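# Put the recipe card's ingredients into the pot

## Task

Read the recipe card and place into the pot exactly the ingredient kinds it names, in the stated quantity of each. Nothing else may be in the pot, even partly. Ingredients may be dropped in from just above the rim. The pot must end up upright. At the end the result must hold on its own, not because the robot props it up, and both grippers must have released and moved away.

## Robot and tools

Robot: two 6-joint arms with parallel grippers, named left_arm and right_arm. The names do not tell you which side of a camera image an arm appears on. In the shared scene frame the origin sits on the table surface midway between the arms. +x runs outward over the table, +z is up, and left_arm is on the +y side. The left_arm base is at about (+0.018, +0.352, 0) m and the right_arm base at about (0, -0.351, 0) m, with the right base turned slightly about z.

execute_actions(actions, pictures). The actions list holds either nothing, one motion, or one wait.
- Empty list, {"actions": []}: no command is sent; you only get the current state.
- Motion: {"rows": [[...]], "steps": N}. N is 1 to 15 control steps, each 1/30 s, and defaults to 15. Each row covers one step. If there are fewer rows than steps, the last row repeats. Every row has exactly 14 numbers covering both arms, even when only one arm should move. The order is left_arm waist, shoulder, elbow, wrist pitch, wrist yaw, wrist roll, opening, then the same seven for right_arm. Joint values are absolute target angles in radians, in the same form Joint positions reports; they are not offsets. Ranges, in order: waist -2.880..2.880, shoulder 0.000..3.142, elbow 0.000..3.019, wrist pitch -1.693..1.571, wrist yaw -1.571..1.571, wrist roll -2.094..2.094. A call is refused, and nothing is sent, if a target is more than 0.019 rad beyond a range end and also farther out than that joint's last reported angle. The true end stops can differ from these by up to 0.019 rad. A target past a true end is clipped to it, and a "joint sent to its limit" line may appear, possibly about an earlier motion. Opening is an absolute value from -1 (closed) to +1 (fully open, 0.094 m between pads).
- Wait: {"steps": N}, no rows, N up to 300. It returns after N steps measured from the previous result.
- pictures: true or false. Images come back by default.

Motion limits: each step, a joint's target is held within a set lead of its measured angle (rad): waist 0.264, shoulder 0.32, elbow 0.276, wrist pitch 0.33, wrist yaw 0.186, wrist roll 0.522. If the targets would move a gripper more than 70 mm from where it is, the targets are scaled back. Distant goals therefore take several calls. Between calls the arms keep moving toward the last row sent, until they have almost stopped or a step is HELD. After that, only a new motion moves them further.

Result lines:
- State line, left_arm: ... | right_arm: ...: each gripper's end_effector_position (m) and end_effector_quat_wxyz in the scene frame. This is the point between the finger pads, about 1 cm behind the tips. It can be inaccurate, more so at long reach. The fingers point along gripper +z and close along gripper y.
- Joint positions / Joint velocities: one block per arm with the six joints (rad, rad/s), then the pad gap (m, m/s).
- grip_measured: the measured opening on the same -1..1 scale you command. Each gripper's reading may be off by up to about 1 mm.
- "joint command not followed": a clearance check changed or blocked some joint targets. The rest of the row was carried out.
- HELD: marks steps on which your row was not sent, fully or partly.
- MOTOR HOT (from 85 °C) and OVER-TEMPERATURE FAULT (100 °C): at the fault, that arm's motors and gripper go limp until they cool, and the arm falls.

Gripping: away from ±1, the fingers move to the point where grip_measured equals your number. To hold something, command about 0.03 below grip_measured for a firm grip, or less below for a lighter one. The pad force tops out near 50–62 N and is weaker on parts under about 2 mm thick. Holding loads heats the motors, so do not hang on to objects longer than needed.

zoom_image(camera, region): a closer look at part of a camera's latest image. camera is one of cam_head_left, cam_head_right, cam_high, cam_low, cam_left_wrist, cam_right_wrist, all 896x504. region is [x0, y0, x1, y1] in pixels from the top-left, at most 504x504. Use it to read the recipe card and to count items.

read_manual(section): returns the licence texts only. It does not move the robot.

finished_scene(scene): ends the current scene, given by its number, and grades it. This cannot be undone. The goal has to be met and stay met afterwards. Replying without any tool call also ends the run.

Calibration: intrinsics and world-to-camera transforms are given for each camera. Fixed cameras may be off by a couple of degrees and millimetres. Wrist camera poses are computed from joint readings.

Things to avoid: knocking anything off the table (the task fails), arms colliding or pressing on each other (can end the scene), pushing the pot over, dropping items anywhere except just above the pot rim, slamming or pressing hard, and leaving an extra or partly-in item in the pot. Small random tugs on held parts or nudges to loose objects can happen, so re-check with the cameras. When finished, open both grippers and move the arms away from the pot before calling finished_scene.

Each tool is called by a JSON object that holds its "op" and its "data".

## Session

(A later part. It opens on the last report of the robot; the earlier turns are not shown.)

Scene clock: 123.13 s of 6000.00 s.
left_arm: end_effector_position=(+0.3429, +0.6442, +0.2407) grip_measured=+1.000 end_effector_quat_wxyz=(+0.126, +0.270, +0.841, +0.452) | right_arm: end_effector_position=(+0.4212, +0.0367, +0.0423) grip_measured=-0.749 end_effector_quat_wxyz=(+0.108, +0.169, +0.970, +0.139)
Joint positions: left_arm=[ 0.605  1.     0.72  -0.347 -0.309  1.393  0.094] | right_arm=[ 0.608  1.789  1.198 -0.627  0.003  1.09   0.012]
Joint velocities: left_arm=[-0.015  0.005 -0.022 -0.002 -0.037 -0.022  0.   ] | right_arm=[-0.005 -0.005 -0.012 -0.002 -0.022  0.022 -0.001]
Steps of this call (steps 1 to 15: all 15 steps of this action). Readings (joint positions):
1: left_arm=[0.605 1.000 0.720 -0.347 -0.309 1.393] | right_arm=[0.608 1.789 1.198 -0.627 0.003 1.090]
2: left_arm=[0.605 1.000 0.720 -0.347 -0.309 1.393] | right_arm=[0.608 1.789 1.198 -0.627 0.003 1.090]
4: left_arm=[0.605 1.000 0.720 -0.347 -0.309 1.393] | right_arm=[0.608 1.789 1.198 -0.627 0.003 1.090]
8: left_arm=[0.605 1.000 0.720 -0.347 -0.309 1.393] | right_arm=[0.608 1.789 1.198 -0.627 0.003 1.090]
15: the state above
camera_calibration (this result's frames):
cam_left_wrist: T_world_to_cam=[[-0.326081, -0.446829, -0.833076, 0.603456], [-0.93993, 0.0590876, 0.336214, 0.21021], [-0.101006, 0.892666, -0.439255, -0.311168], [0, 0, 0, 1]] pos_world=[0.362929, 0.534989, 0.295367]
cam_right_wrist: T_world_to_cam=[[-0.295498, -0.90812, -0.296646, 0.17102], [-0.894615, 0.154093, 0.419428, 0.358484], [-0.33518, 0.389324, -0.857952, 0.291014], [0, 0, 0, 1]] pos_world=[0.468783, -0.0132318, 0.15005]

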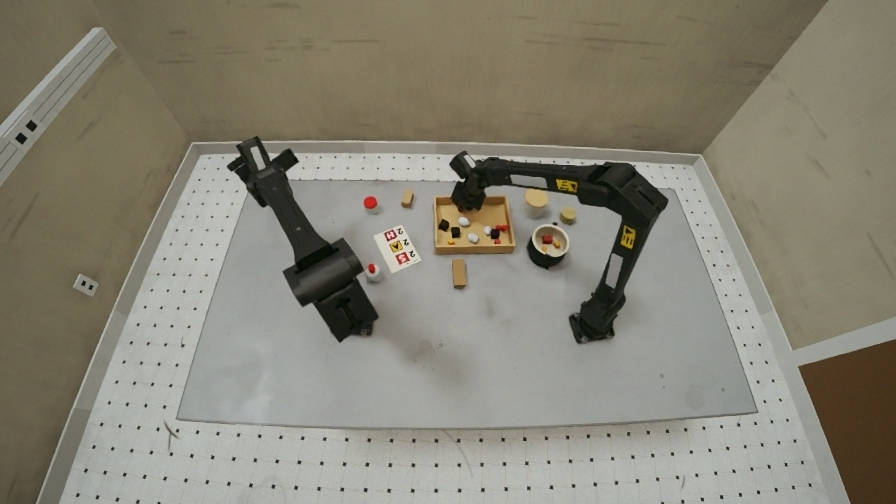

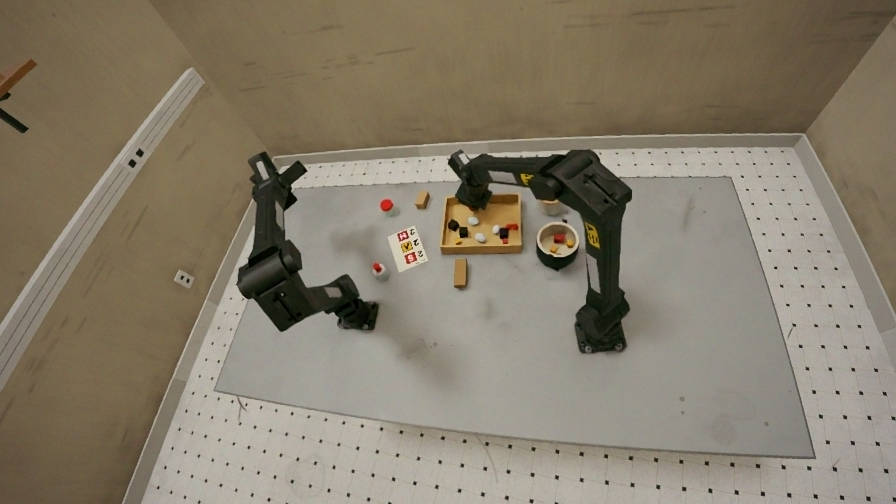

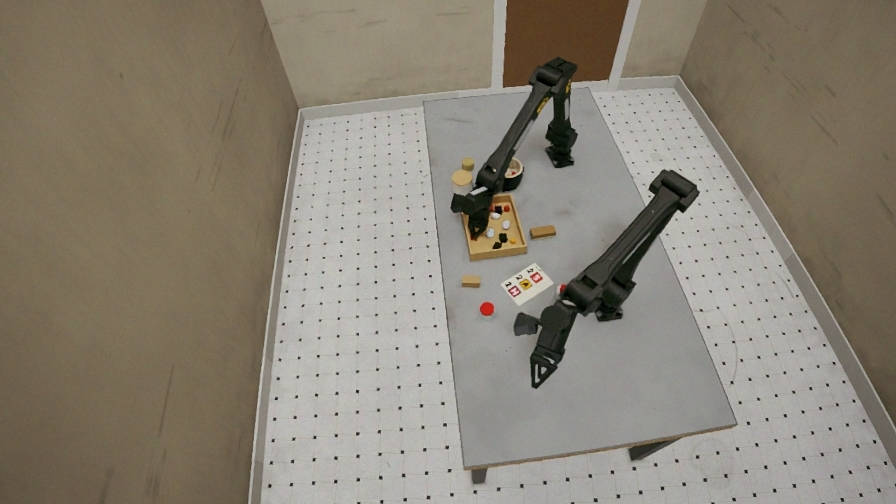

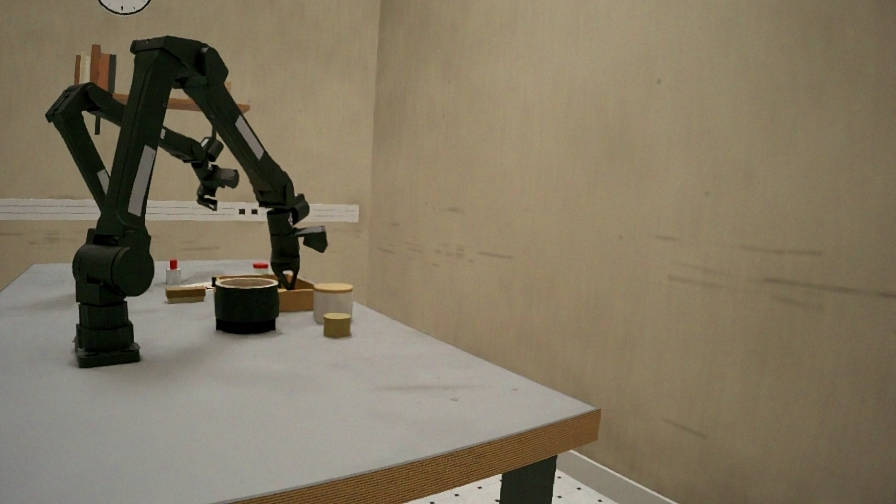

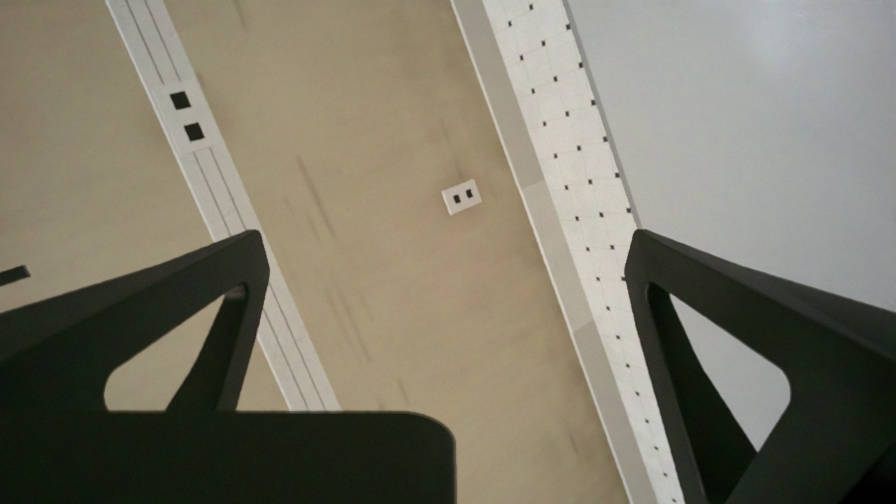

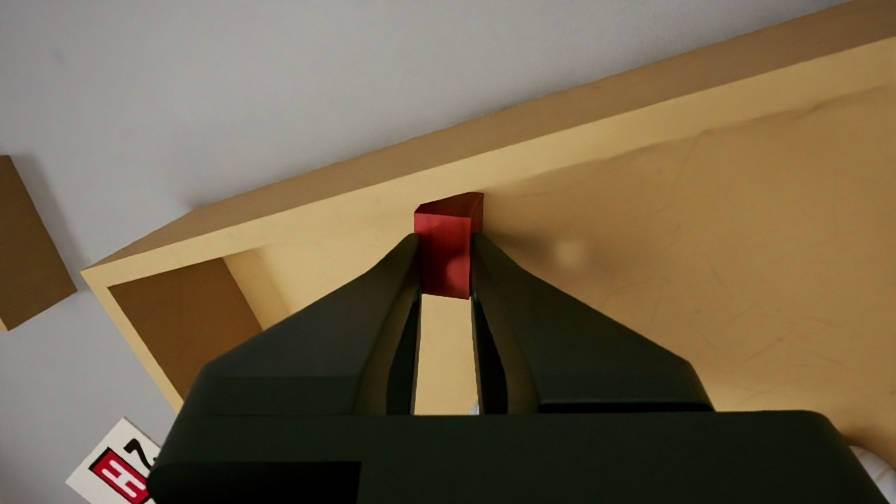

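{"op": "execute_actions", "data": {"actions": [{"rows":[[0.6,1.0,0.72,-0.347,-0.306,1.393,1,0.607,1.58,1.27,-0.9,0,1.1,-0.8]]}], "pictures": false}}

{"op": "execute_actions", "data": {"actions": [{"rows":[[0.6,1.0,0.72,-0.347,-0.306,1.393,1,0.27,1.1,0.83,-1.29,0,1.1,-0.8]]}], "pictures": false}}

{"op": "execute_actions", "data": {"actions": [{"steps":20}], "pictures": false}}

{"op": "execute_actions", "data": {"actions": [{"rows":[[0.6,1.0,0.72,-0.347,-0.306,1.393,1,0.27,1.1,0.83,-1.29,0,1.1,-0.5]],"steps":8}], "pictures": false}}

{"op": "execute_actions", "data": {"actions": [{"rows":[[0.6,1.0,0.72,-0.347,-0.306,1.393,1,0.517,1.53,1.2,-1.2,0,-1.1,-0.5]]}], "pictures": false}}

{"op": "execute_actions", "data": {"actions": [{"steps":30}], "pictures": false}}

{"op": "execute_actions", "data": {"actions": [{"rows":[[0.6,1.0,0.72,-0.347,-0.306,1.393,1,0.517,1.625,1.085,-1.03,0,-1.1,-0.5]]}]}}

Scene clock: 130.83 s of 6000.00 s.
left_arm: end_effector_position=(+0.3429, +0.6442, +0.2407) grip_measured=+1.000 end_effector_quat_wxyz=(+0.126, +0.270, +0.841, +0.452) | right_arm: end_effector_position=(+0.3938, +0.0115, +0.1690) grip_measured=-0.749 end_effector_quat_wxyz=(+0.117, +0.169, +0.967, +0.151)
Joint positions: left_arm=[ 0.605  1.     0.72  -0.347 -0.309  1.393  0.094] | right_arm=[ 0.608  1.541  1.238 -0.883  0.003  1.09   0.012]
Joint velocities: left_arm=[-0.024 -0.005 -0.007  0.017  0.037  0.095  0.   ] | right_arm=[-0.024  0.054 -0.022 -0.002  0.007 -0.037  0.001]
Steps of this call (steps 1 to 15: the robot went on to your last target; steps 16 to 90: nothing new was sent; then 4.20 s passed at rest; steps 91 to 105: all 15 steps of this action). Readings (joint positions):
91: left_arm=[0.605 1.000 0.720 -0.347 -0.309 1.393] | right_arm=[0.608 1.782 1.200 -0.651 0.003 1.090]
92: left_arm=[0.605 1.000 0.720 -0.347 -0.309 1.393] | right_arm=[0.608 1.769 1.200 -0.698 0.003 1.090]
94: left_arm=[0.605 1.000 0.720 -0.347 -0.309 1.393] | right_arm=[0.608 1.727 1.200 -0.777 0.003 1.090]
98: left_arm=[0.605 1.000 0.720 -0.347 -0.309 1.393] | right_arm=[0.608 1.611 1.203 -0.866 0.003 1.090]
105: the state above

Scene clock: 131.33 s of 6000.00 s.
left_arm: end_effector_position=(+0.3429, +0.6442, +0.2407) grip_measured=+1.000 end_effector_quat_wxyz=(+0.126, +0.270, +0.841, +0.452) | right_arm: end_effector_position=(+0.2632, -0.2425, +0.1633) grip_measured=-0.749 end_effector_quat_wxyz=(+0.023, +0.343, +0.939, +0.021)
Joint positions: left_arm=[ 0.605  1.     0.72  -0.347 -0.309  1.393  0.094] | right_arm=[ 0.255  1.064  0.837 -1.282  0.001  1.093  0.012]
Joint velocities: left_arm=[-0.005  0.015 -0.017  0.012 -0.051  0.007  0.   ] | right_arm=[-0.005 -0.259 -0.056 -0.154  0.022  0.022 -0.001]
Steps of this call (steps 1 to 15: all 15 steps of this action). Readings (joint positions):
1: left_arm=[0.605 1.000 0.720 -0.347 -0.309 1.393] | right_arm=[0.603 1.536 1.229 -0.895 0.002 1.090]
2: left_arm=[0.605 1.000 0.720 -0.347 -0.309 1.393] | right_arm=[0.593 1.521 1.208 -0.921 0.001 1.090]
4: left_arm=[0.605 1.000 0.720 -0.347 -0.309 1.393] | right_arm=[0.552 1.469 1.147 -0.986 0.001 1.090]
8: left_arm=[0.605 1.000 0.720 -0.347 -0.309 1.393] | right_arm=[0.426 1.324 1.014 -1.107 0.001 1.090]
15: the state above

Scene clock: 132.00 s of 6000.00 s.
left_arm: end_effector_position=(+0.3429, +0.6442, +0.2407) grip_measured=+1.000 end_effector_quat_wxyz=(+0.126, +0.270, +0.841, +0.452) | right_arm: end_effector_position=(+0.2628, -0.2406, +0.1549) grip_measured=-0.749 end_effector_quat_wxyz=(+0.010, +0.340, +0.940, +0.009)
Joint positions: left_arm=[ 0.605  1.     0.72  -0.347 -0.309  1.393  0.094] | right_arm=[ 0.261  1.096  0.837 -1.284  0.001  1.093  0.012]
Joint velocities: left_arm=[-0.024 -0.005  0.012 -0.017 -0.007 -0.081  0.   ] | right_arm=[-0.005 -0.005  0.007  0.017 -0.022 -0.037 -0.001]
Steps of this call (steps 1 to 20: the robot went on to your last target). Readings (joint positions):
1: left_arm=[0.605 1.000 0.720 -0.347 -0.309 1.393] | right_arm=[0.256 1.060 0.837 -1.284 0.001 1.093]
2: left_arm=[0.605 1.000 0.720 -0.347 -0.309 1.393] | right_arm=[0.258 1.062 0.837 -1.284 0.001 1.093]
4: left_arm=[0.605 1.000 0.720 -0.347 -0.309 1.393] | right_arm=[0.260 1.074 0.837 -1.284 0.001 1.093]
8: left_arm=[0.605 1.000 0.720 -0.347 -0.309 1.393] | right_arm=[0.261 1.095 0.837 -1.284 0.001 1.093]
20: the state above

Scene clock: 132.27 s of 6000.00 s.
left_arm: end_effector_position=(+0.3429, +0.6442, +0.2407) grip_measured=+1.000 end_effector_quat_wxyz=(+0.126, +0.270, +0.841, +0.452) | right_arm: end_effector_position=(+0.2628, -0.2406, +0.1549) grip_measured=-0.503 end_effector_quat_wxyz=(+0.010, +0.340, +0.940, +0.009)
Joint positions: left_arm=[ 0.605  1.     0.72  -0.347 -0.309  1.393  0.094] | right_arm=[ 0.261  1.096  0.837 -1.284  0.001  1.093  0.023]
Joint velocities: left_arm=[-0.024 -0.015 -0.017  0.002 -0.022 -0.066  0.   ] | right_arm=[-0.015 -0.015  0.017 -0.007 -0.066  0.081  0.   ]
Steps of this call (steps 1 to 8: all 8 steps of this action). Readings (joint positions):
1: left_arm=[0.605 1.000 0.720 -0.347 -0.309 1.393] | right_arm=[0.261 1.096 0.837 -1.284 0.001 1.093]
2: left_arm=[0.605 1.000 0.720 -0.347 -0.309 1.393] | right_arm=[0.261 1.096 0.837 -1.284 0.001 1.093]
4: left_arm=[0.605 1.000 0.720 -0.347 -0.309 1.393] | right_arm=[0.261 1.096 0.837 -1.284 0.001 1.093]
8: the state above

Scene clock: 132.77 s of 6000.00 s.
left_arm: end_effector_position=(+0.3429, +0.6442, +0.2407) grip_measured=+1.000 end_effector_quat_wxyz=(+0.126, +0.270, +0.841, +0.452) | right_arm: end_effector_position=(+0.3397, -0.0868, +0.1156) grip_measured=-0.503 end_effector_quat_wxyz=(-0.014, -0.338, +0.941, -0.006)
Joint positions: left_arm=[ 0.605  1.     0.72  -0.347 -0.309  1.393  0.094] | right_arm=[ 0.525  1.56   1.161 -1.201  0.002 -0.027  0.023]
Joint velocities: left_arm=[ 0.005  0.005  0.017  0.017  0.007 -0.007  0.   ] | right_arm=[-0.054 -0.103  0.056  0.002 -0.051 -2.821  0.   ]
Steps of this call (steps 1 to 15: all 15 steps of this action). Readings (joint positions):
1: left_arm=[0.605 1.000 0.720 -0.347 -0.309 1.393] | right_arm=[0.270 1.106 0.843 -1.284 0.003 1.058]
2: left_arm=[0.605 1.000 0.720 -0.347 -0.309 1.393] | right_arm=[0.295 1.131 0.860 -1.282 0.004 1.012]
4: left_arm=[0.605 1.000 0.720 -0.347 -0.309 1.393] | right_arm=[0.360 1.215 0.916 -1.272 0.004 0.917]
8: left_arm=[0.605 1.000 0.720 -0.347 -0.309 1.393] | right_arm=[0.466 1.421 1.063 -1.239 0.004 0.661]
15: the state above

Scene clock: 133.77 s of 6000.00 s.
left_arm: end_effector_position=(+0.3429, +0.6442, +0.2407) grip_measured=+1.000 end_effector_quat_wxyz=(+0.126, +0.270, +0.841, +0.452) | right_arm: end_effector_position=(+0.3401, -0.0866, +0.1281) grip_measured=-0.503 end_effector_quat_wxyz=(-0.000, +0.768, -0.641, +0.001)
Joint positions: left_arm=[ 0.605  1.     0.72  -0.347 -0.309  1.393  0.094] | right_arm=[ 0.525  1.53   1.161 -1.201  0.002 -1.088  0.023]
Joint velocities: left_arm=[-0.015  0.005  0.012  0.002  0.007  0.022  0.   ] | right_arm=[-0.034 -0.015  0.002 -0.002  0.022 -0.066  0.001]
Steps of this call (steps 1 to 30: the robot went on to your last target). Readings (joint positions):
1: left_arm=[0.605 1.000 0.720 -0.347 -0.309 1.393] | right_arm=[0.525 1.555 1.161 -1.201 0.002 -0.125]
2: left_arm=[0.605 1.000 0.720 -0.347 -0.309 1.393] | right_arm=[0.525 1.550 1.161 -1.201 0.002 -0.224]
4: left_arm=[0.605 1.000 0.720 -0.347 -0.309 1.393] | right_arm=[0.525 1.540 1.161 -1.201 0.002 -0.420]
8: left_arm=[0.605 1.000 0.720 -0.347 -0.309 1.393] | right_arm=[0.525 1.530 1.161 -1.201 0.002 -0.786]
30: the state above

Scene clock: 134.27 s of 6000.00 s.
left_arm: end_effector_position=(+0.3429, +0.6442, +0.2407) grip_measured=+1.000 end_effector_quat_wxyz=(+0.126, +0.270, +0.841, +0.452) | right_arm: end_effector_position=(+0.3439, -0.0836, +0.0606) grip_measured=-0.503 end_effector_quat_wxyz=(+0.009, +0.768, -0.640, -0.001)
Joint positions: left_arm=[ 0.605  1.     0.72  -0.347 -0.309  1.393  0.094] | right_arm=[ 0.525  1.633  1.089 -1.044  0.002 -1.09   0.023]
Joint velocities: left_arm=[-0.005  0.005 -0.012  0.017  0.007 -0.037  0.   ] | right_arm=[ 0.005 -0.044  0.002 -0.002 -0.007 -0.022 -0.   ]
Steps of this call (steps 1 to 15: all 15 steps of this action). Readings (joint positions):
1: left_arm=[0.605 1.000 0.720 -0.347 -0.309 1.393] | right_arm=[0.525 1.533 1.153 -1.173 0.002 -1.089]
2: left_arm=[0.605 1.000 0.720 -0.347 -0.309 1.393] | right_arm=[0.525 1.538 1.141 -1.123 0.002 -1.089]
4: left_arm=[0.605 1.000 0.720 -0.347 -0.309 1.393] | right_arm=[0.525 1.567 1.122 -1.067 0.002 -1.089]
8: left_arm=[0.605 1.000 0.720 -0.347 -0.309 1.393] | right_arm=[0.525 1.628 1.096 -1.046 0.002 -1.089]
15: the state above
camera_calibration (this result's frames):
cam_left_wrist: T_world_to_cam=[[-0.326081, -0.446829, -0.833076, 0.603456], [-0.93993, 0.0590876, 0.336214, 0.21021], [-0.101006, 0.892666, -0.439255, -0.311168], [0, 0, 0, 1]] pos_world=[0.362929, 0.534989, 0.295367]
cam_right_wrist: T_world_to_cam=[[0.982691, 0.185169, -0.00563541, -0.321485], [0.15207, -0.788914, 0.59539, -0.149268], [0.105802, -0.585941, -0.803417, 0.0911924], [0, 0, 0, 1]] pos_world=[0.328972, -0.00479717, 0.160327]

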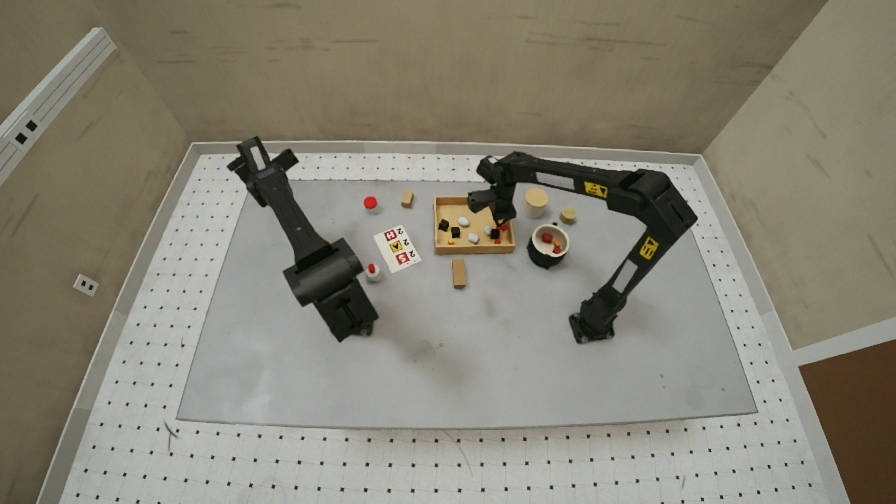

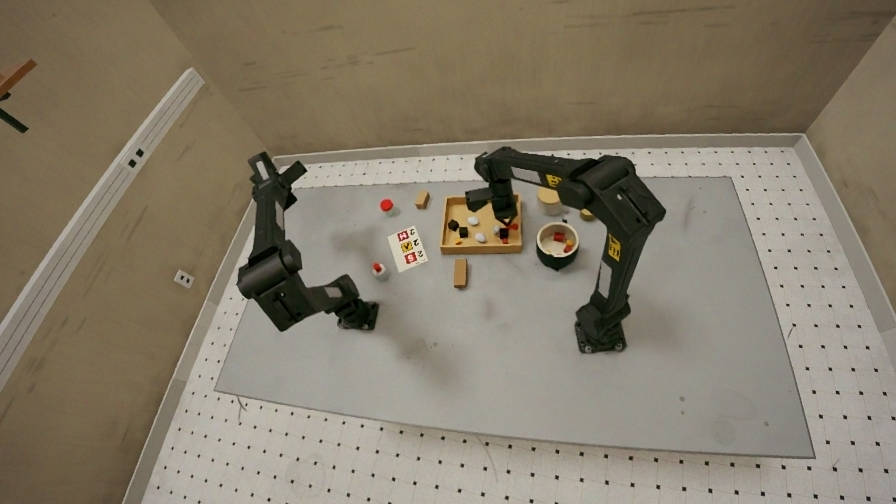

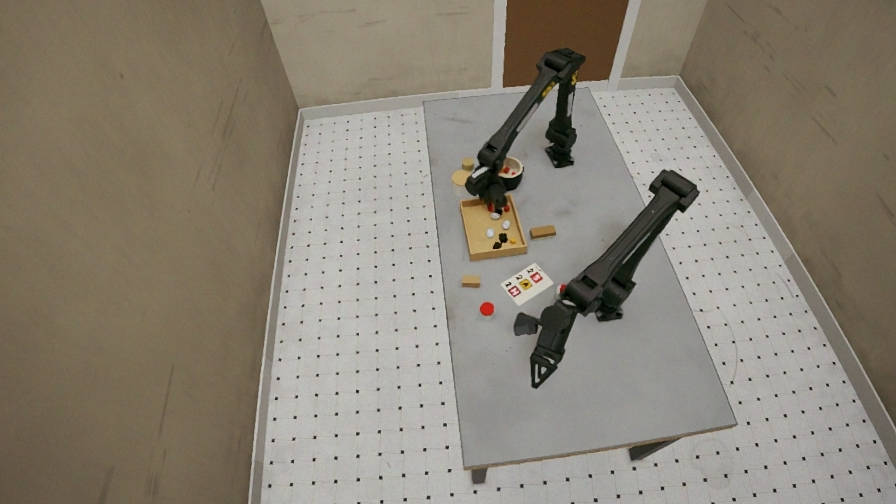

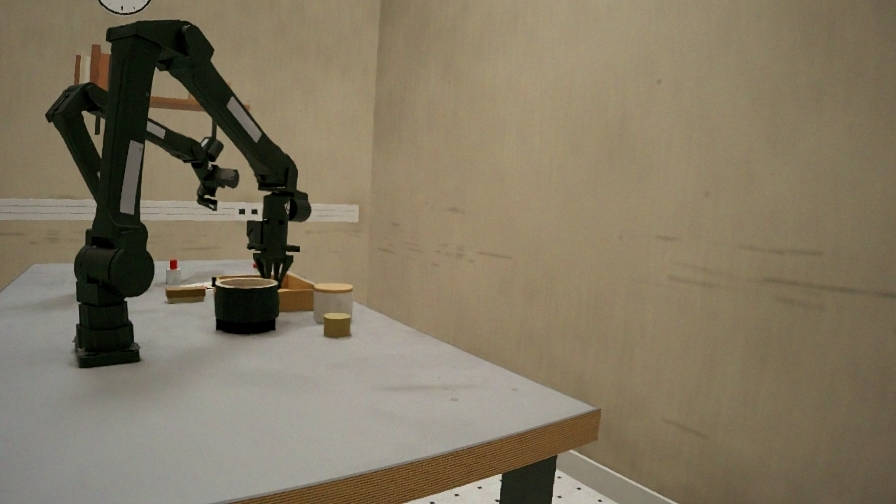

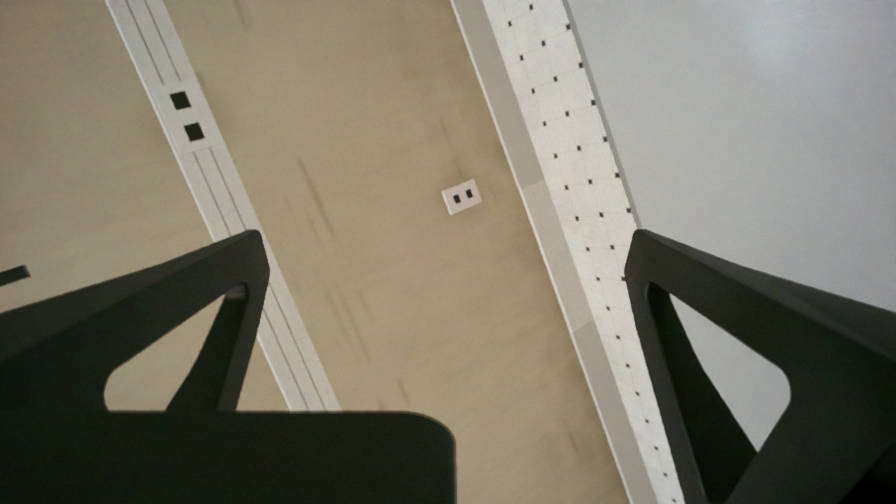

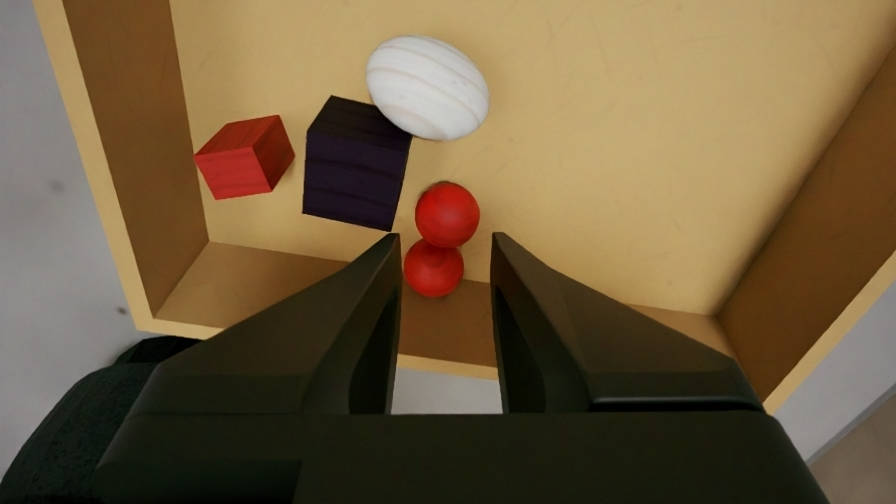

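{"op": "execute_actions", "data": {"actions": [{"rows":[[0.6,1.0,0.72,-0.347,-0.306,1.393,1,0.517,1.66,1.085,-1.005,0,-1.0,-0.52]],"steps":8}], "pictures": false}}

{"op": "execute_actions", "data": {"actions": [{"rows":[[0.6,1.0,0.72,-0.347,-0.306,1.393,1,0.517,1.7,1.085,-0.995,0,-1.0,-0.52]]}]}}

Scene clock: 137.97 s of 6000.00 s.
left_arm: end_effector_position=(+0.3429, +0.6442, +0.2407) grip_measured=+1.000 end_effector_quat_wxyz=(+0.126, +0.270, +0.841, +0.452) | right_arm: end_effector_position=(+0.3480, -0.0804, +0.0558) grip_measured=-0.517 end_effector_quat_wxyz=(+0.002, +0.747, -0.665, +0.001)
Joint positions: left_arm=[ 0.605  1.     0.72  -0.347 -0.309  1.393  0.094] | right_arm=[ 0.525  1.644  1.089 -1.019  0.002 -1.024  0.023]
Joint velocities: left_arm=[-0.005 -0.005  0.007 -0.007 -0.007  0.007  0.   ] | right_arm=[-0.005  0.024 -0.002  0.007 -0.007  0.095  0.   ]
Steps of this call (steps 1 to 15: the robot went on to your last target; steps 16 to 90: nothing new was sent; then 0.43 s passed at rest; steps 91 to 98: all 8 steps of this action). Readings (joint positions):
91: left_arm=[0.605 1.000 0.720 -0.347 -0.309 1.393] | right_arm=[0.525 1.632 1.089 -1.040 0.002 -1.078]
92: left_arm=[0.605 1.000 0.720 -0.347 -0.309 1.393] | right_arm=[0.525 1.633 1.089 -1.033 0.002 -1.065]
94: left_arm=[0.605 1.000 0.720 -0.347 -0.309 1.393] | right_arm=[0.525 1.638 1.089 -1.022 0.002 -1.045]
98: the state above

Scene clock: 138.47 s of 6000.00 s.
left_arm: end_effector_position=(+0.3429, +0.6442, +0.2407) grip_measured=+1.000 end_effector_quat_wxyz=(+0.126, +0.270, +0.841, +0.452) | right_arm: end_effector_position=(+0.3468, -0.0814, +0.0353) grip_measured=-0.517 end_effector_quat_wxyz=(+0.021, +0.742, -0.670, -0.002)
Joint positions: left_arm=[ 0.605  1.     0.72  -0.347 -0.309  1.393  0.094] | right_arm=[ 0.525  1.693  1.089 -1.009  0.002 -1.011  0.023]
Joint velocities: left_arm=[ 0.015 -0.015  0.002 -0.017 -0.022  0.022  0.   ] | right_arm=[ 0.005 -0.015  0.007  0.007  0.066 -0.051 -0.   ]
Steps of this call (steps 1 to 15: all 15 steps of this action). Readings (joint positions):
1: left_arm=[0.605 1.000 0.720 -0.347 -0.309 1.393] | right_arm=[0.525 1.648 1.089 -1.018 0.002 -1.021]
2: left_arm=[0.605 1.000 0.720 -0.347 -0.309 1.393] | right_arm=[0.525 1.652 1.089 -1.014 0.002 -1.019]
4: left_arm=[0.605 1.000 0.720 -0.347 -0.309 1.393] | right_arm=[0.525 1.667 1.089 -1.010 0.002 -1.016]
8: left_arm=[0.605 1.000 0.720 -0.347 -0.309 1.393] | right_arm=[0.525 1.691 1.089 -1.009 0.002 -1.012]
15: the state above
camera_calibration (this result's frames):
cam_left_wrist: T_world_to_cam=[[-0.326081, -0.446829, -0.833076, 0.603456], [-0.93993, 0.0590876, 0.336214, 0.21021], [-0.101006, 0.892666, -0.439255, -0.311168], [0, 0, 0, 1]] pos_world=[0.362929, 0.534989, 0.295367]
cam_right_wrist: T_world_to_cam=[[0.993931, 0.106841, -0.0261852, -0.334419], [0.100746, -0.788545, 0.606669, -0.115429], [0.0441689, -0.605625, -0.794523, 0.0913196], [0, 0, 0, 1]] pos_world=[0.339985, 0.0000140355, 0.133826]

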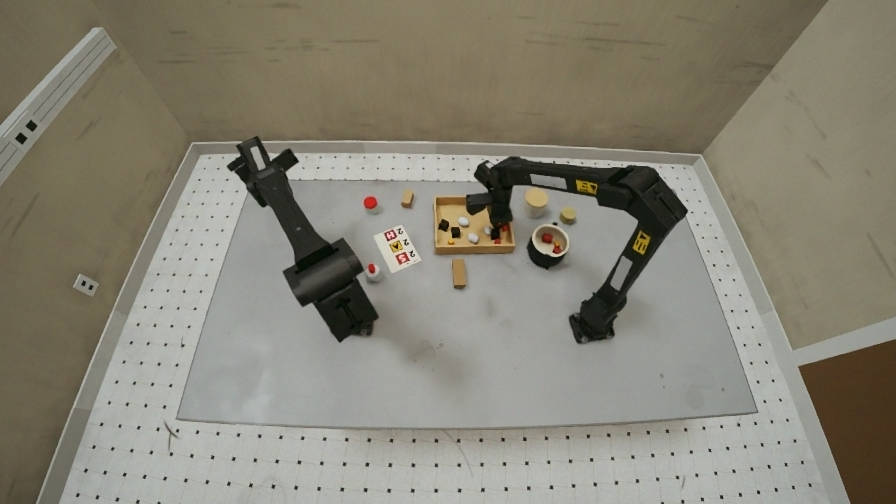

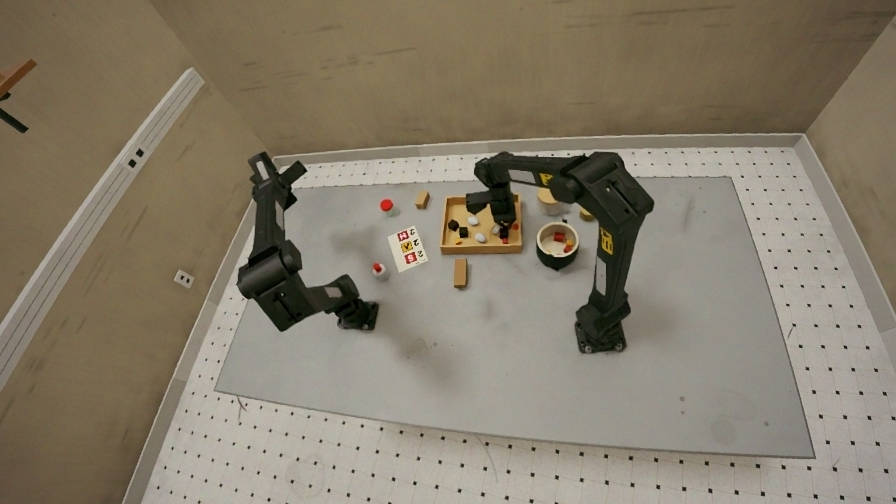

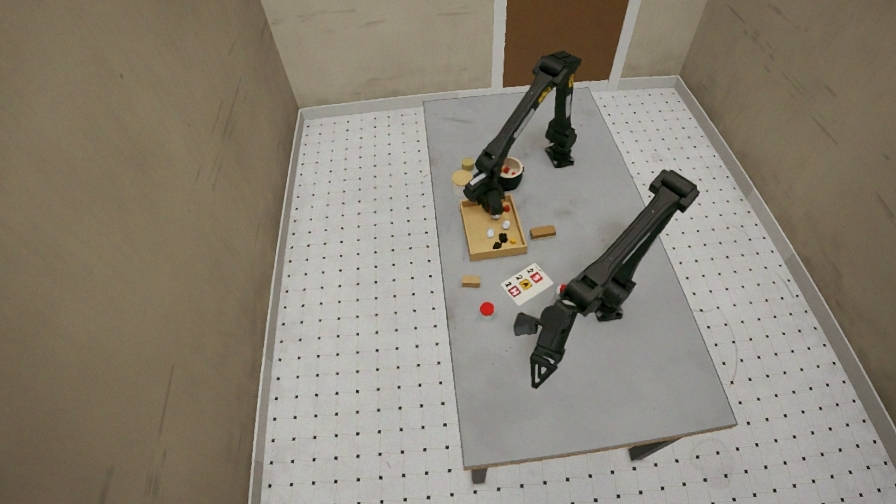

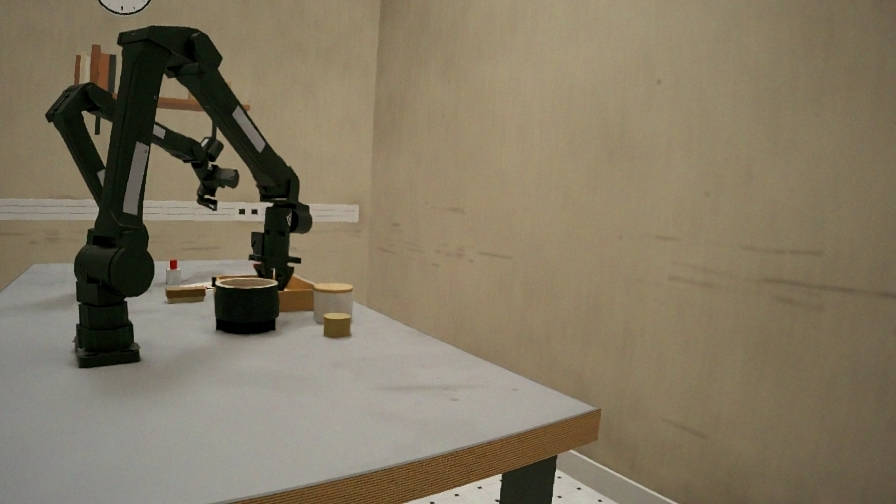

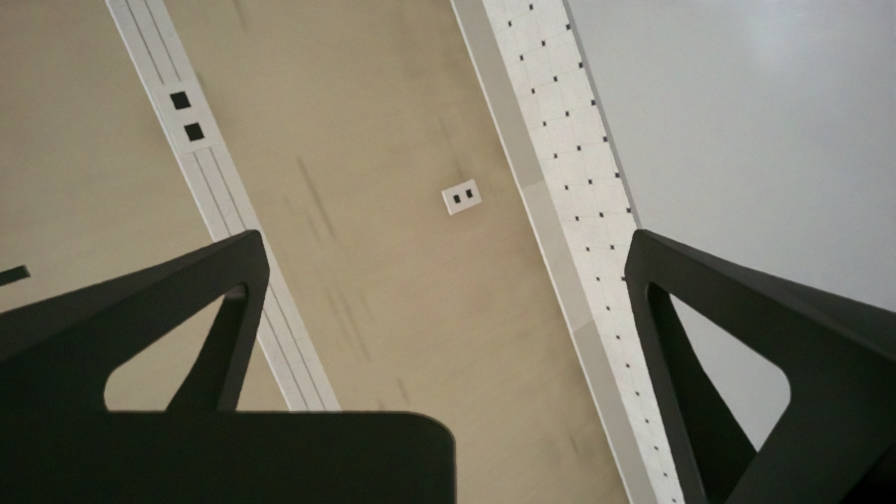

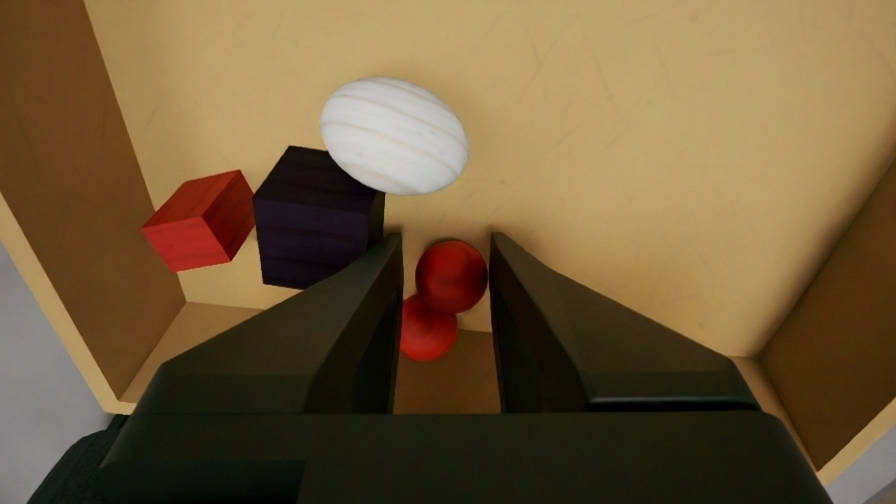

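{"op": "execute_actions", "data": {"actions": [{"rows":[[0.6,1.0,0.72,-0.347,-0.306,1.393,1,0.517,1.7,1.085,-0.995,0,-1.0,-0.67]],"steps":10}], "pictures": false}}

{"op": "execute_actions", "data": {"actions": [{"rows":[[0.6,1.0,0.72,-0.347,-0.306,1.393,1,0.517,1.42,1.12,-1.05,0,-1.0,-0.67]]}], "pictures": false}}

{"op": "execute_actions", "data": {"actions": [{"rows":[[0.6,1.0,0.72,-0.347,-0.306,1.393,1,0.27,1.1,0.83,-1.29,0,-1,-0.67]]}], "pictures": false}}

{"op": "execute_actions", "data": {"actions": [{"steps":15}], "pictures": false}}

{"op": "execute_actions", "data": {"actions": [{"rows":[[0.6,1.0,0.72,-0.347,-0.306,1.393,1,0.27,1.1,0.83,-1.29,0,-1,0]],"steps":8}], "pictures": false}}

{"op": "execute_actions", "data": {"actions": [{"rows":[[0.6,1.0,0.72,-0.347,-0.306,1.393,1,0.27,0.9,0.83,-1.29,0,-1,0]]}]}}

Scene clock: 146.07 s of 6000.00 s.
left_arm: end_effector_position=(+0.3429, +0.6442, +0.2407) grip_measured=+1.000 end_effector_quat_wxyz=(+0.126, +0.270, +0.841, +0.452) | right_arm: end_effector_position=(+0.3468, -0.0814, +0.0353) grip_measured=-0.658 end_effector_quat_wxyz=(+0.021, +0.742, -0.670, -0.002)
Joint positions: left_arm=[ 0.605  1.     0.72  -0.347 -0.309  1.393  0.094] | right_arm=[ 0.525  1.693  1.089 -1.009  0.002 -1.01   0.016]
Joint velocities: left_arm=[ 0.005 -0.024 -0.017  0.002 -0.037 -0.022  0.   ] | right_arm=[-0.015 -0.015 -0.007 -0.002 -0.051 -0.022 -0.002]
Steps of this call (steps 1 to 15: the robot went on to your last target; steps 16 to 90: nothing new was sent; then 4.27 s passed at rest; steps 91 to 100: all 10 steps of this action). Readings (joint positions):
91: left_arm=[0.605 1.000 0.720 -0.347 -0.309 1.393] | right_arm=[0.525 1.693 1.089 -1.009 0.002 -1.010]
92: left_arm=[0.605 1.000 0.720 -0.347 -0.309 1.393] | right_arm=[0.525 1.693 1.089 -1.009 0.002 -1.010]
94: left_arm=[0.605 1.000 0.720 -0.347 -0.309 1.393] | right_arm=[0.525 1.693 1.089 -1.009 0.002 -1.010]
98: left_arm=[0.605 1.000 0.720 -0.347 -0.309 1.393] | right_arm=[0.525 1.693 1.089 -1.009 0.002 -1.010]
100: the state above

Scene clock: 146.57 s of 6000.00 s.
left_arm: end_effector_position=(+0.3429, +0.6442, +0.2407) grip_measured=+1.000 end_effector_quat_wxyz=(+0.126, +0.270, +0.841, +0.452) | right_arm: end_effector_position=(+0.3502, -0.0788, +0.1718) grip_measured=-0.658 end_effector_quat_wxyz=(-0.125, +0.736, -0.665, +0.023)
Joint positions: left_arm=[ 0.605  1.     0.72  -0.347 -0.309  1.393  0.094] | right_arm=[ 0.525  1.374  1.094 -1.036  0.002 -1.01   0.016]
Joint velocities: left_arm=[ 0.005 -0.015 -0.002 -0.012  0.022  0.007  0.   ] | right_arm=[ 0.005  0.308  0.002 -0.002 -0.022 -0.022 -0.   ]
Steps of this call (steps 1 to 15: all 15 steps of this action). Readings (joint positions):
1: left_arm=[0.605 1.000 0.720 -0.347 -0.309 1.393] | right_arm=[0.525 1.684 1.089 -1.009 0.002 -1.010]
2: left_arm=[0.605 1.000 0.720 -0.347 -0.309 1.393] | right_arm=[0.525 1.668 1.087 -1.014 0.002 -1.010]
4: left_arm=[0.605 1.000 0.720 -0.347 -0.309 1.393] | right_arm=[0.525 1.607 1.087 -1.020 0.002 -1.010]
8: left_arm=[0.605 1.000 0.720 -0.347 -0.309 1.393] | right_arm=[0.525 1.440 1.087 -1.031 0.002 -1.010]
15: the state above

Scene clock: 147.07 s of 6000.00 s.
left_arm: end_effector_position=(+0.3429, +0.6442, +0.2407) grip_measured=+1.000 end_effector_quat_wxyz=(+0.126, +0.270, +0.841, +0.452) | right_arm: end_effector_position=(+0.2622, -0.2414, +0.1598) grip_measured=-0.658 end_effector_quat_wxyz=(+0.023, -0.647, +0.762, -0.008)
Joint positions: left_arm=[ 0.605  1.     0.72  -0.347 -0.309  1.393  0.094] | right_arm=[ 0.26   1.075  0.835 -1.283  0.001 -1.01   0.016]
Joint velocities: left_arm=[-0.005 -0.005  0.002 -0.002 -0.037  0.081  0.   ] | right_arm=[ 0.044  0.181  0.012  0.002  0.007 -0.007  0.   ]
Steps of this call (steps 1 to 15: all 15 steps of this action). Readings (joint positions):
1: left_arm=[0.605 1.000 0.720 -0.347 -0.309 1.393] | right_arm=[0.518 1.375 1.086 -1.044 0.000 -1.010]
2: left_arm=[0.605 1.000 0.720 -0.347 -0.309 1.393] | right_arm=[0.503 1.363 1.062 -1.064 -0.001 -1.010]
4: left_arm=[0.605 1.000 0.720 -0.347 -0.309 1.393] | right_arm=[0.448 1.311 0.993 -1.119 -0.001 -1.010]
8: left_arm=[0.605 1.000 0.720 -0.347 -0.309 1.393] | right_arm=[0.297 1.155 0.865 -1.242 0.000 -1.010]
15: the state above

Scene clock: 147.57 s of 6000.00 s.
left_arm: end_effector_position=(+0.3429, +0.6442, +0.2407) grip_measured=+1.000 end_effector_quat_wxyz=(+0.126, +0.270, +0.841, +0.452) | right_arm: end_effector_position=(+0.2626, -0.2408, +0.1545) grip_measured=-0.658 end_effector_quat_wxyz=(+0.013, -0.647, +0.762, -0.005)
Joint positions: left_arm=[ 0.605  1.     0.72  -0.347 -0.309  1.393  0.094] | right_arm=[ 0.261  1.095  0.835 -1.283  0.001 -1.01   0.016]
Joint velocities: left_arm=[-0.005  0.005 -0.002 -0.007 -0.007 -0.066  0.   ] | right_arm=[ 0.005 -0.015  0.002 -0.002 -0.037  0.051  0.001]
Steps of this call (steps 1 to 15: the robot went on to your last target). Readings (joint positions):
1: left_arm=[0.605 1.000 0.720 -0.347 -0.309 1.393] | right_arm=[0.261 1.080 0.835 -1.283 0.001 -1.010]
2: left_arm=[0.605 1.000 0.720 -0.347 -0.309 1.393] | right_arm=[0.261 1.086 0.835 -1.283 0.001 -1.010]
4: left_arm=[0.605 1.000 0.720 -0.347 -0.309 1.393] | right_arm=[0.261 1.093 0.835 -1.283 0.001 -1.010]
8: left_arm=[0.605 1.000 0.720 -0.347 -0.309 1.393] | right_arm=[0.261 1.095 0.835 -1.283 0.001 -1.010]
15: the state above

Scene clock: 147.83 s of 6000.00 s.
left_arm: end_effector_position=(+0.3429, +0.6442, +0.2407) grip_measured=+1.000 end_effector_quat_wxyz=(+0.126, +0.270, +0.841, +0.452) | right_arm: end_effector_position=(+0.2626, -0.2408, +0.1545) grip_measured=-0.003 end_effector_quat_wxyz=(+0.013, -0.647, +0.762, -0.005)
Joint positions: left_arm=[ 0.605  1.     0.72  -0.347 -0.309  1.393  0.094] | right_arm=[ 0.261  1.095  0.835 -1.283  0.001 -1.01   0.047]
Joint velocities: left_arm=[-0.005 -0.005 -0.022 -0.002 -0.051 -0.066  0.   ] | right_arm=[-0.005 -0.005  0.017 -0.002  0.022  0.022 -0.   ]
Steps of this call (steps 1 to 8: all 8 steps of this action). Readings (joint positions):
1: left_arm=[0.605 1.000 0.720 -0.347 -0.309 1.393] | right_arm=[0.261 1.095 0.835 -1.283 0.001 -1.010]
2: left_arm=[0.605 1.000 0.720 -0.347 -0.309 1.393] | right_arm=[0.261 1.095 0.835 -1.283 0.001 -1.010]
4: left_arm=[0.605 1.000 0.720 -0.347 -0.309 1.393] | right_arm=[0.261 1.095 0.835 -1.283 0.001 -1.010]
8: the state above

Scene clock: 148.33 s of 6000.00 s.
left_arm: end_effector_position=(+0.3429, +0.6442, +0.2407) grip_measured=+1.000 end_effector_quat_wxyz=(+0.126, +0.270, +0.841, +0.452) | right_arm: end_effector_position=(+0.2519, -0.2453, +0.2030) grip_measured=-0.003 end_effector_quat_wxyz=(+0.105, -0.643, +0.758, -0.034)
Joint positions: left_arm=[ 0.605  1.     0.72  -0.347 -0.309  1.393  0.094] | right_arm=[ 0.261  0.896  0.828 -1.282  0.001 -1.009  0.047]
Joint velocities: left_arm=[ 0.005 -0.005 -0.007 -0.007  0.007  0.051  0.   ] | right_arm=[-0.015  0.122  0.002 -0.017 -0.007 -0.037 -0.   ]
Steps of this call (steps 1 to 15: all 15 steps of this action). Readings (joint positions):
1: left_arm=[0.605 1.000 0.720 -0.347 -0.309 1.393] | right_arm=[0.261 1.082 0.835 -1.282 0.001 -1.009]
2: left_arm=[0.605 1.000 0.720 -0.347 -0.309 1.393] | right_arm=[0.261 1.055 0.830 -1.282 0.001 -1.009]
4: left_arm=[0.605 1.000 0.720 -0.347 -0.309 1.393] | right_arm=[0.261 0.971 0.828 -1.282 0.001 -1.009]
8: left_arm=[0.605 1.000 0.720 -0.347 -0.309 1.393] | right_arm=[0.261 0.858 0.828 -1.282 0.001 -1.009]
15: the state above
camera_calibration (this result's frames):
cam_left_wrist: T_world_to_cam=[[-0.326081, -0.446829, -0.833076, 0.603456], [-0.93993, 0.0590876, 0.336214, 0.21021], [-0.101006, 0.892666, -0.439255, -0.311168], [0, 0, 0, 1]] pos_world=[0.362929, 0.534989, 0.295367]
cam_right_wrist: T_world_to_cam=[[0.966644, -0.166359, 0.194739, -0.32313], [-0.241726, -0.843894, 0.478969, -0.238295], [0.0846583, -0.510066, -0.855959, 0.155177], [0, 0, 0, 1]] pos_world=[0.241613, -0.175701, 0.309887]

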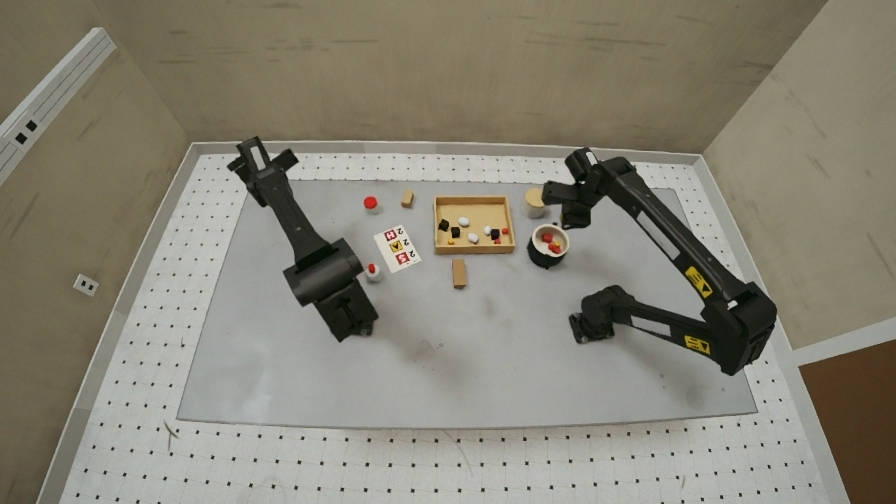

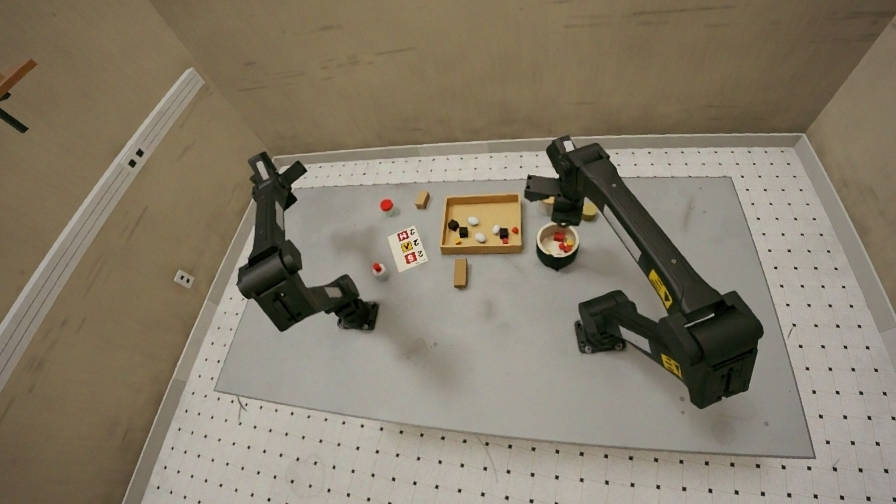

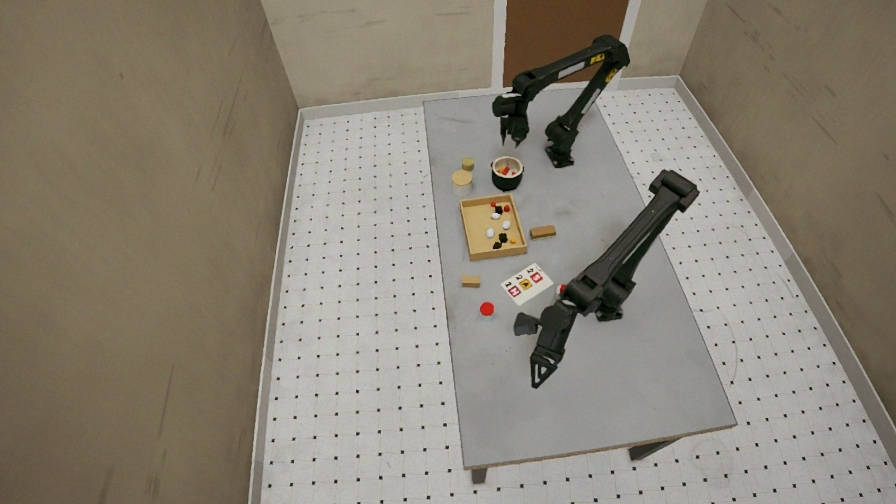

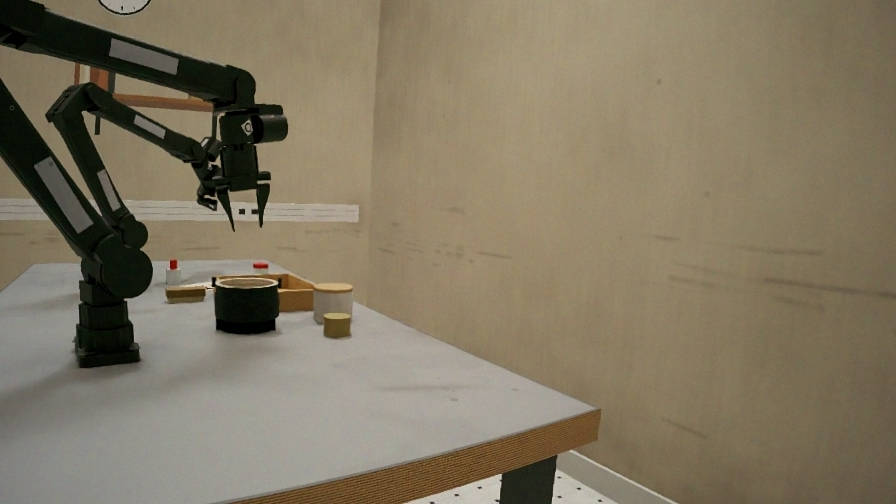

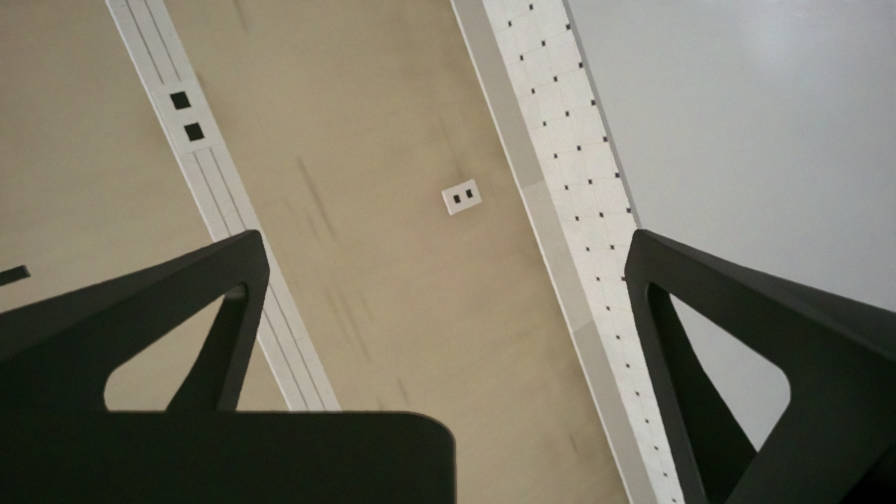

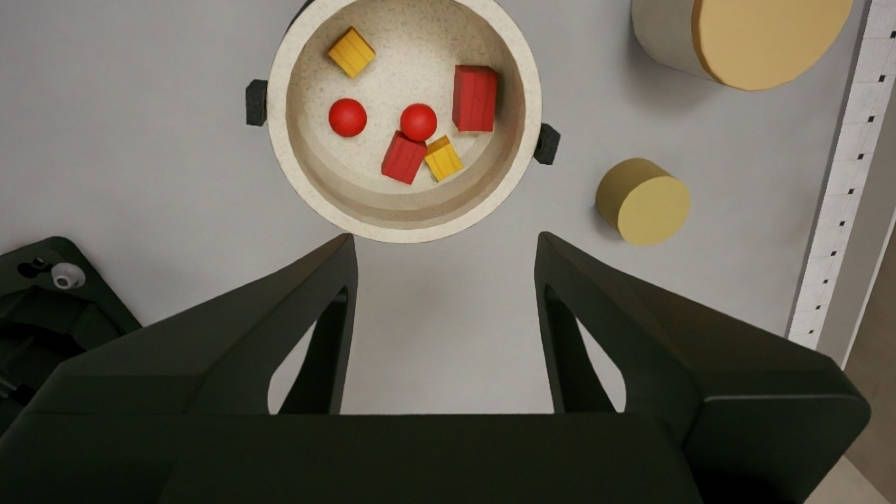

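{"op": "finished_scene", "data": {"scene": 1}}

The scene is finished: the task was done.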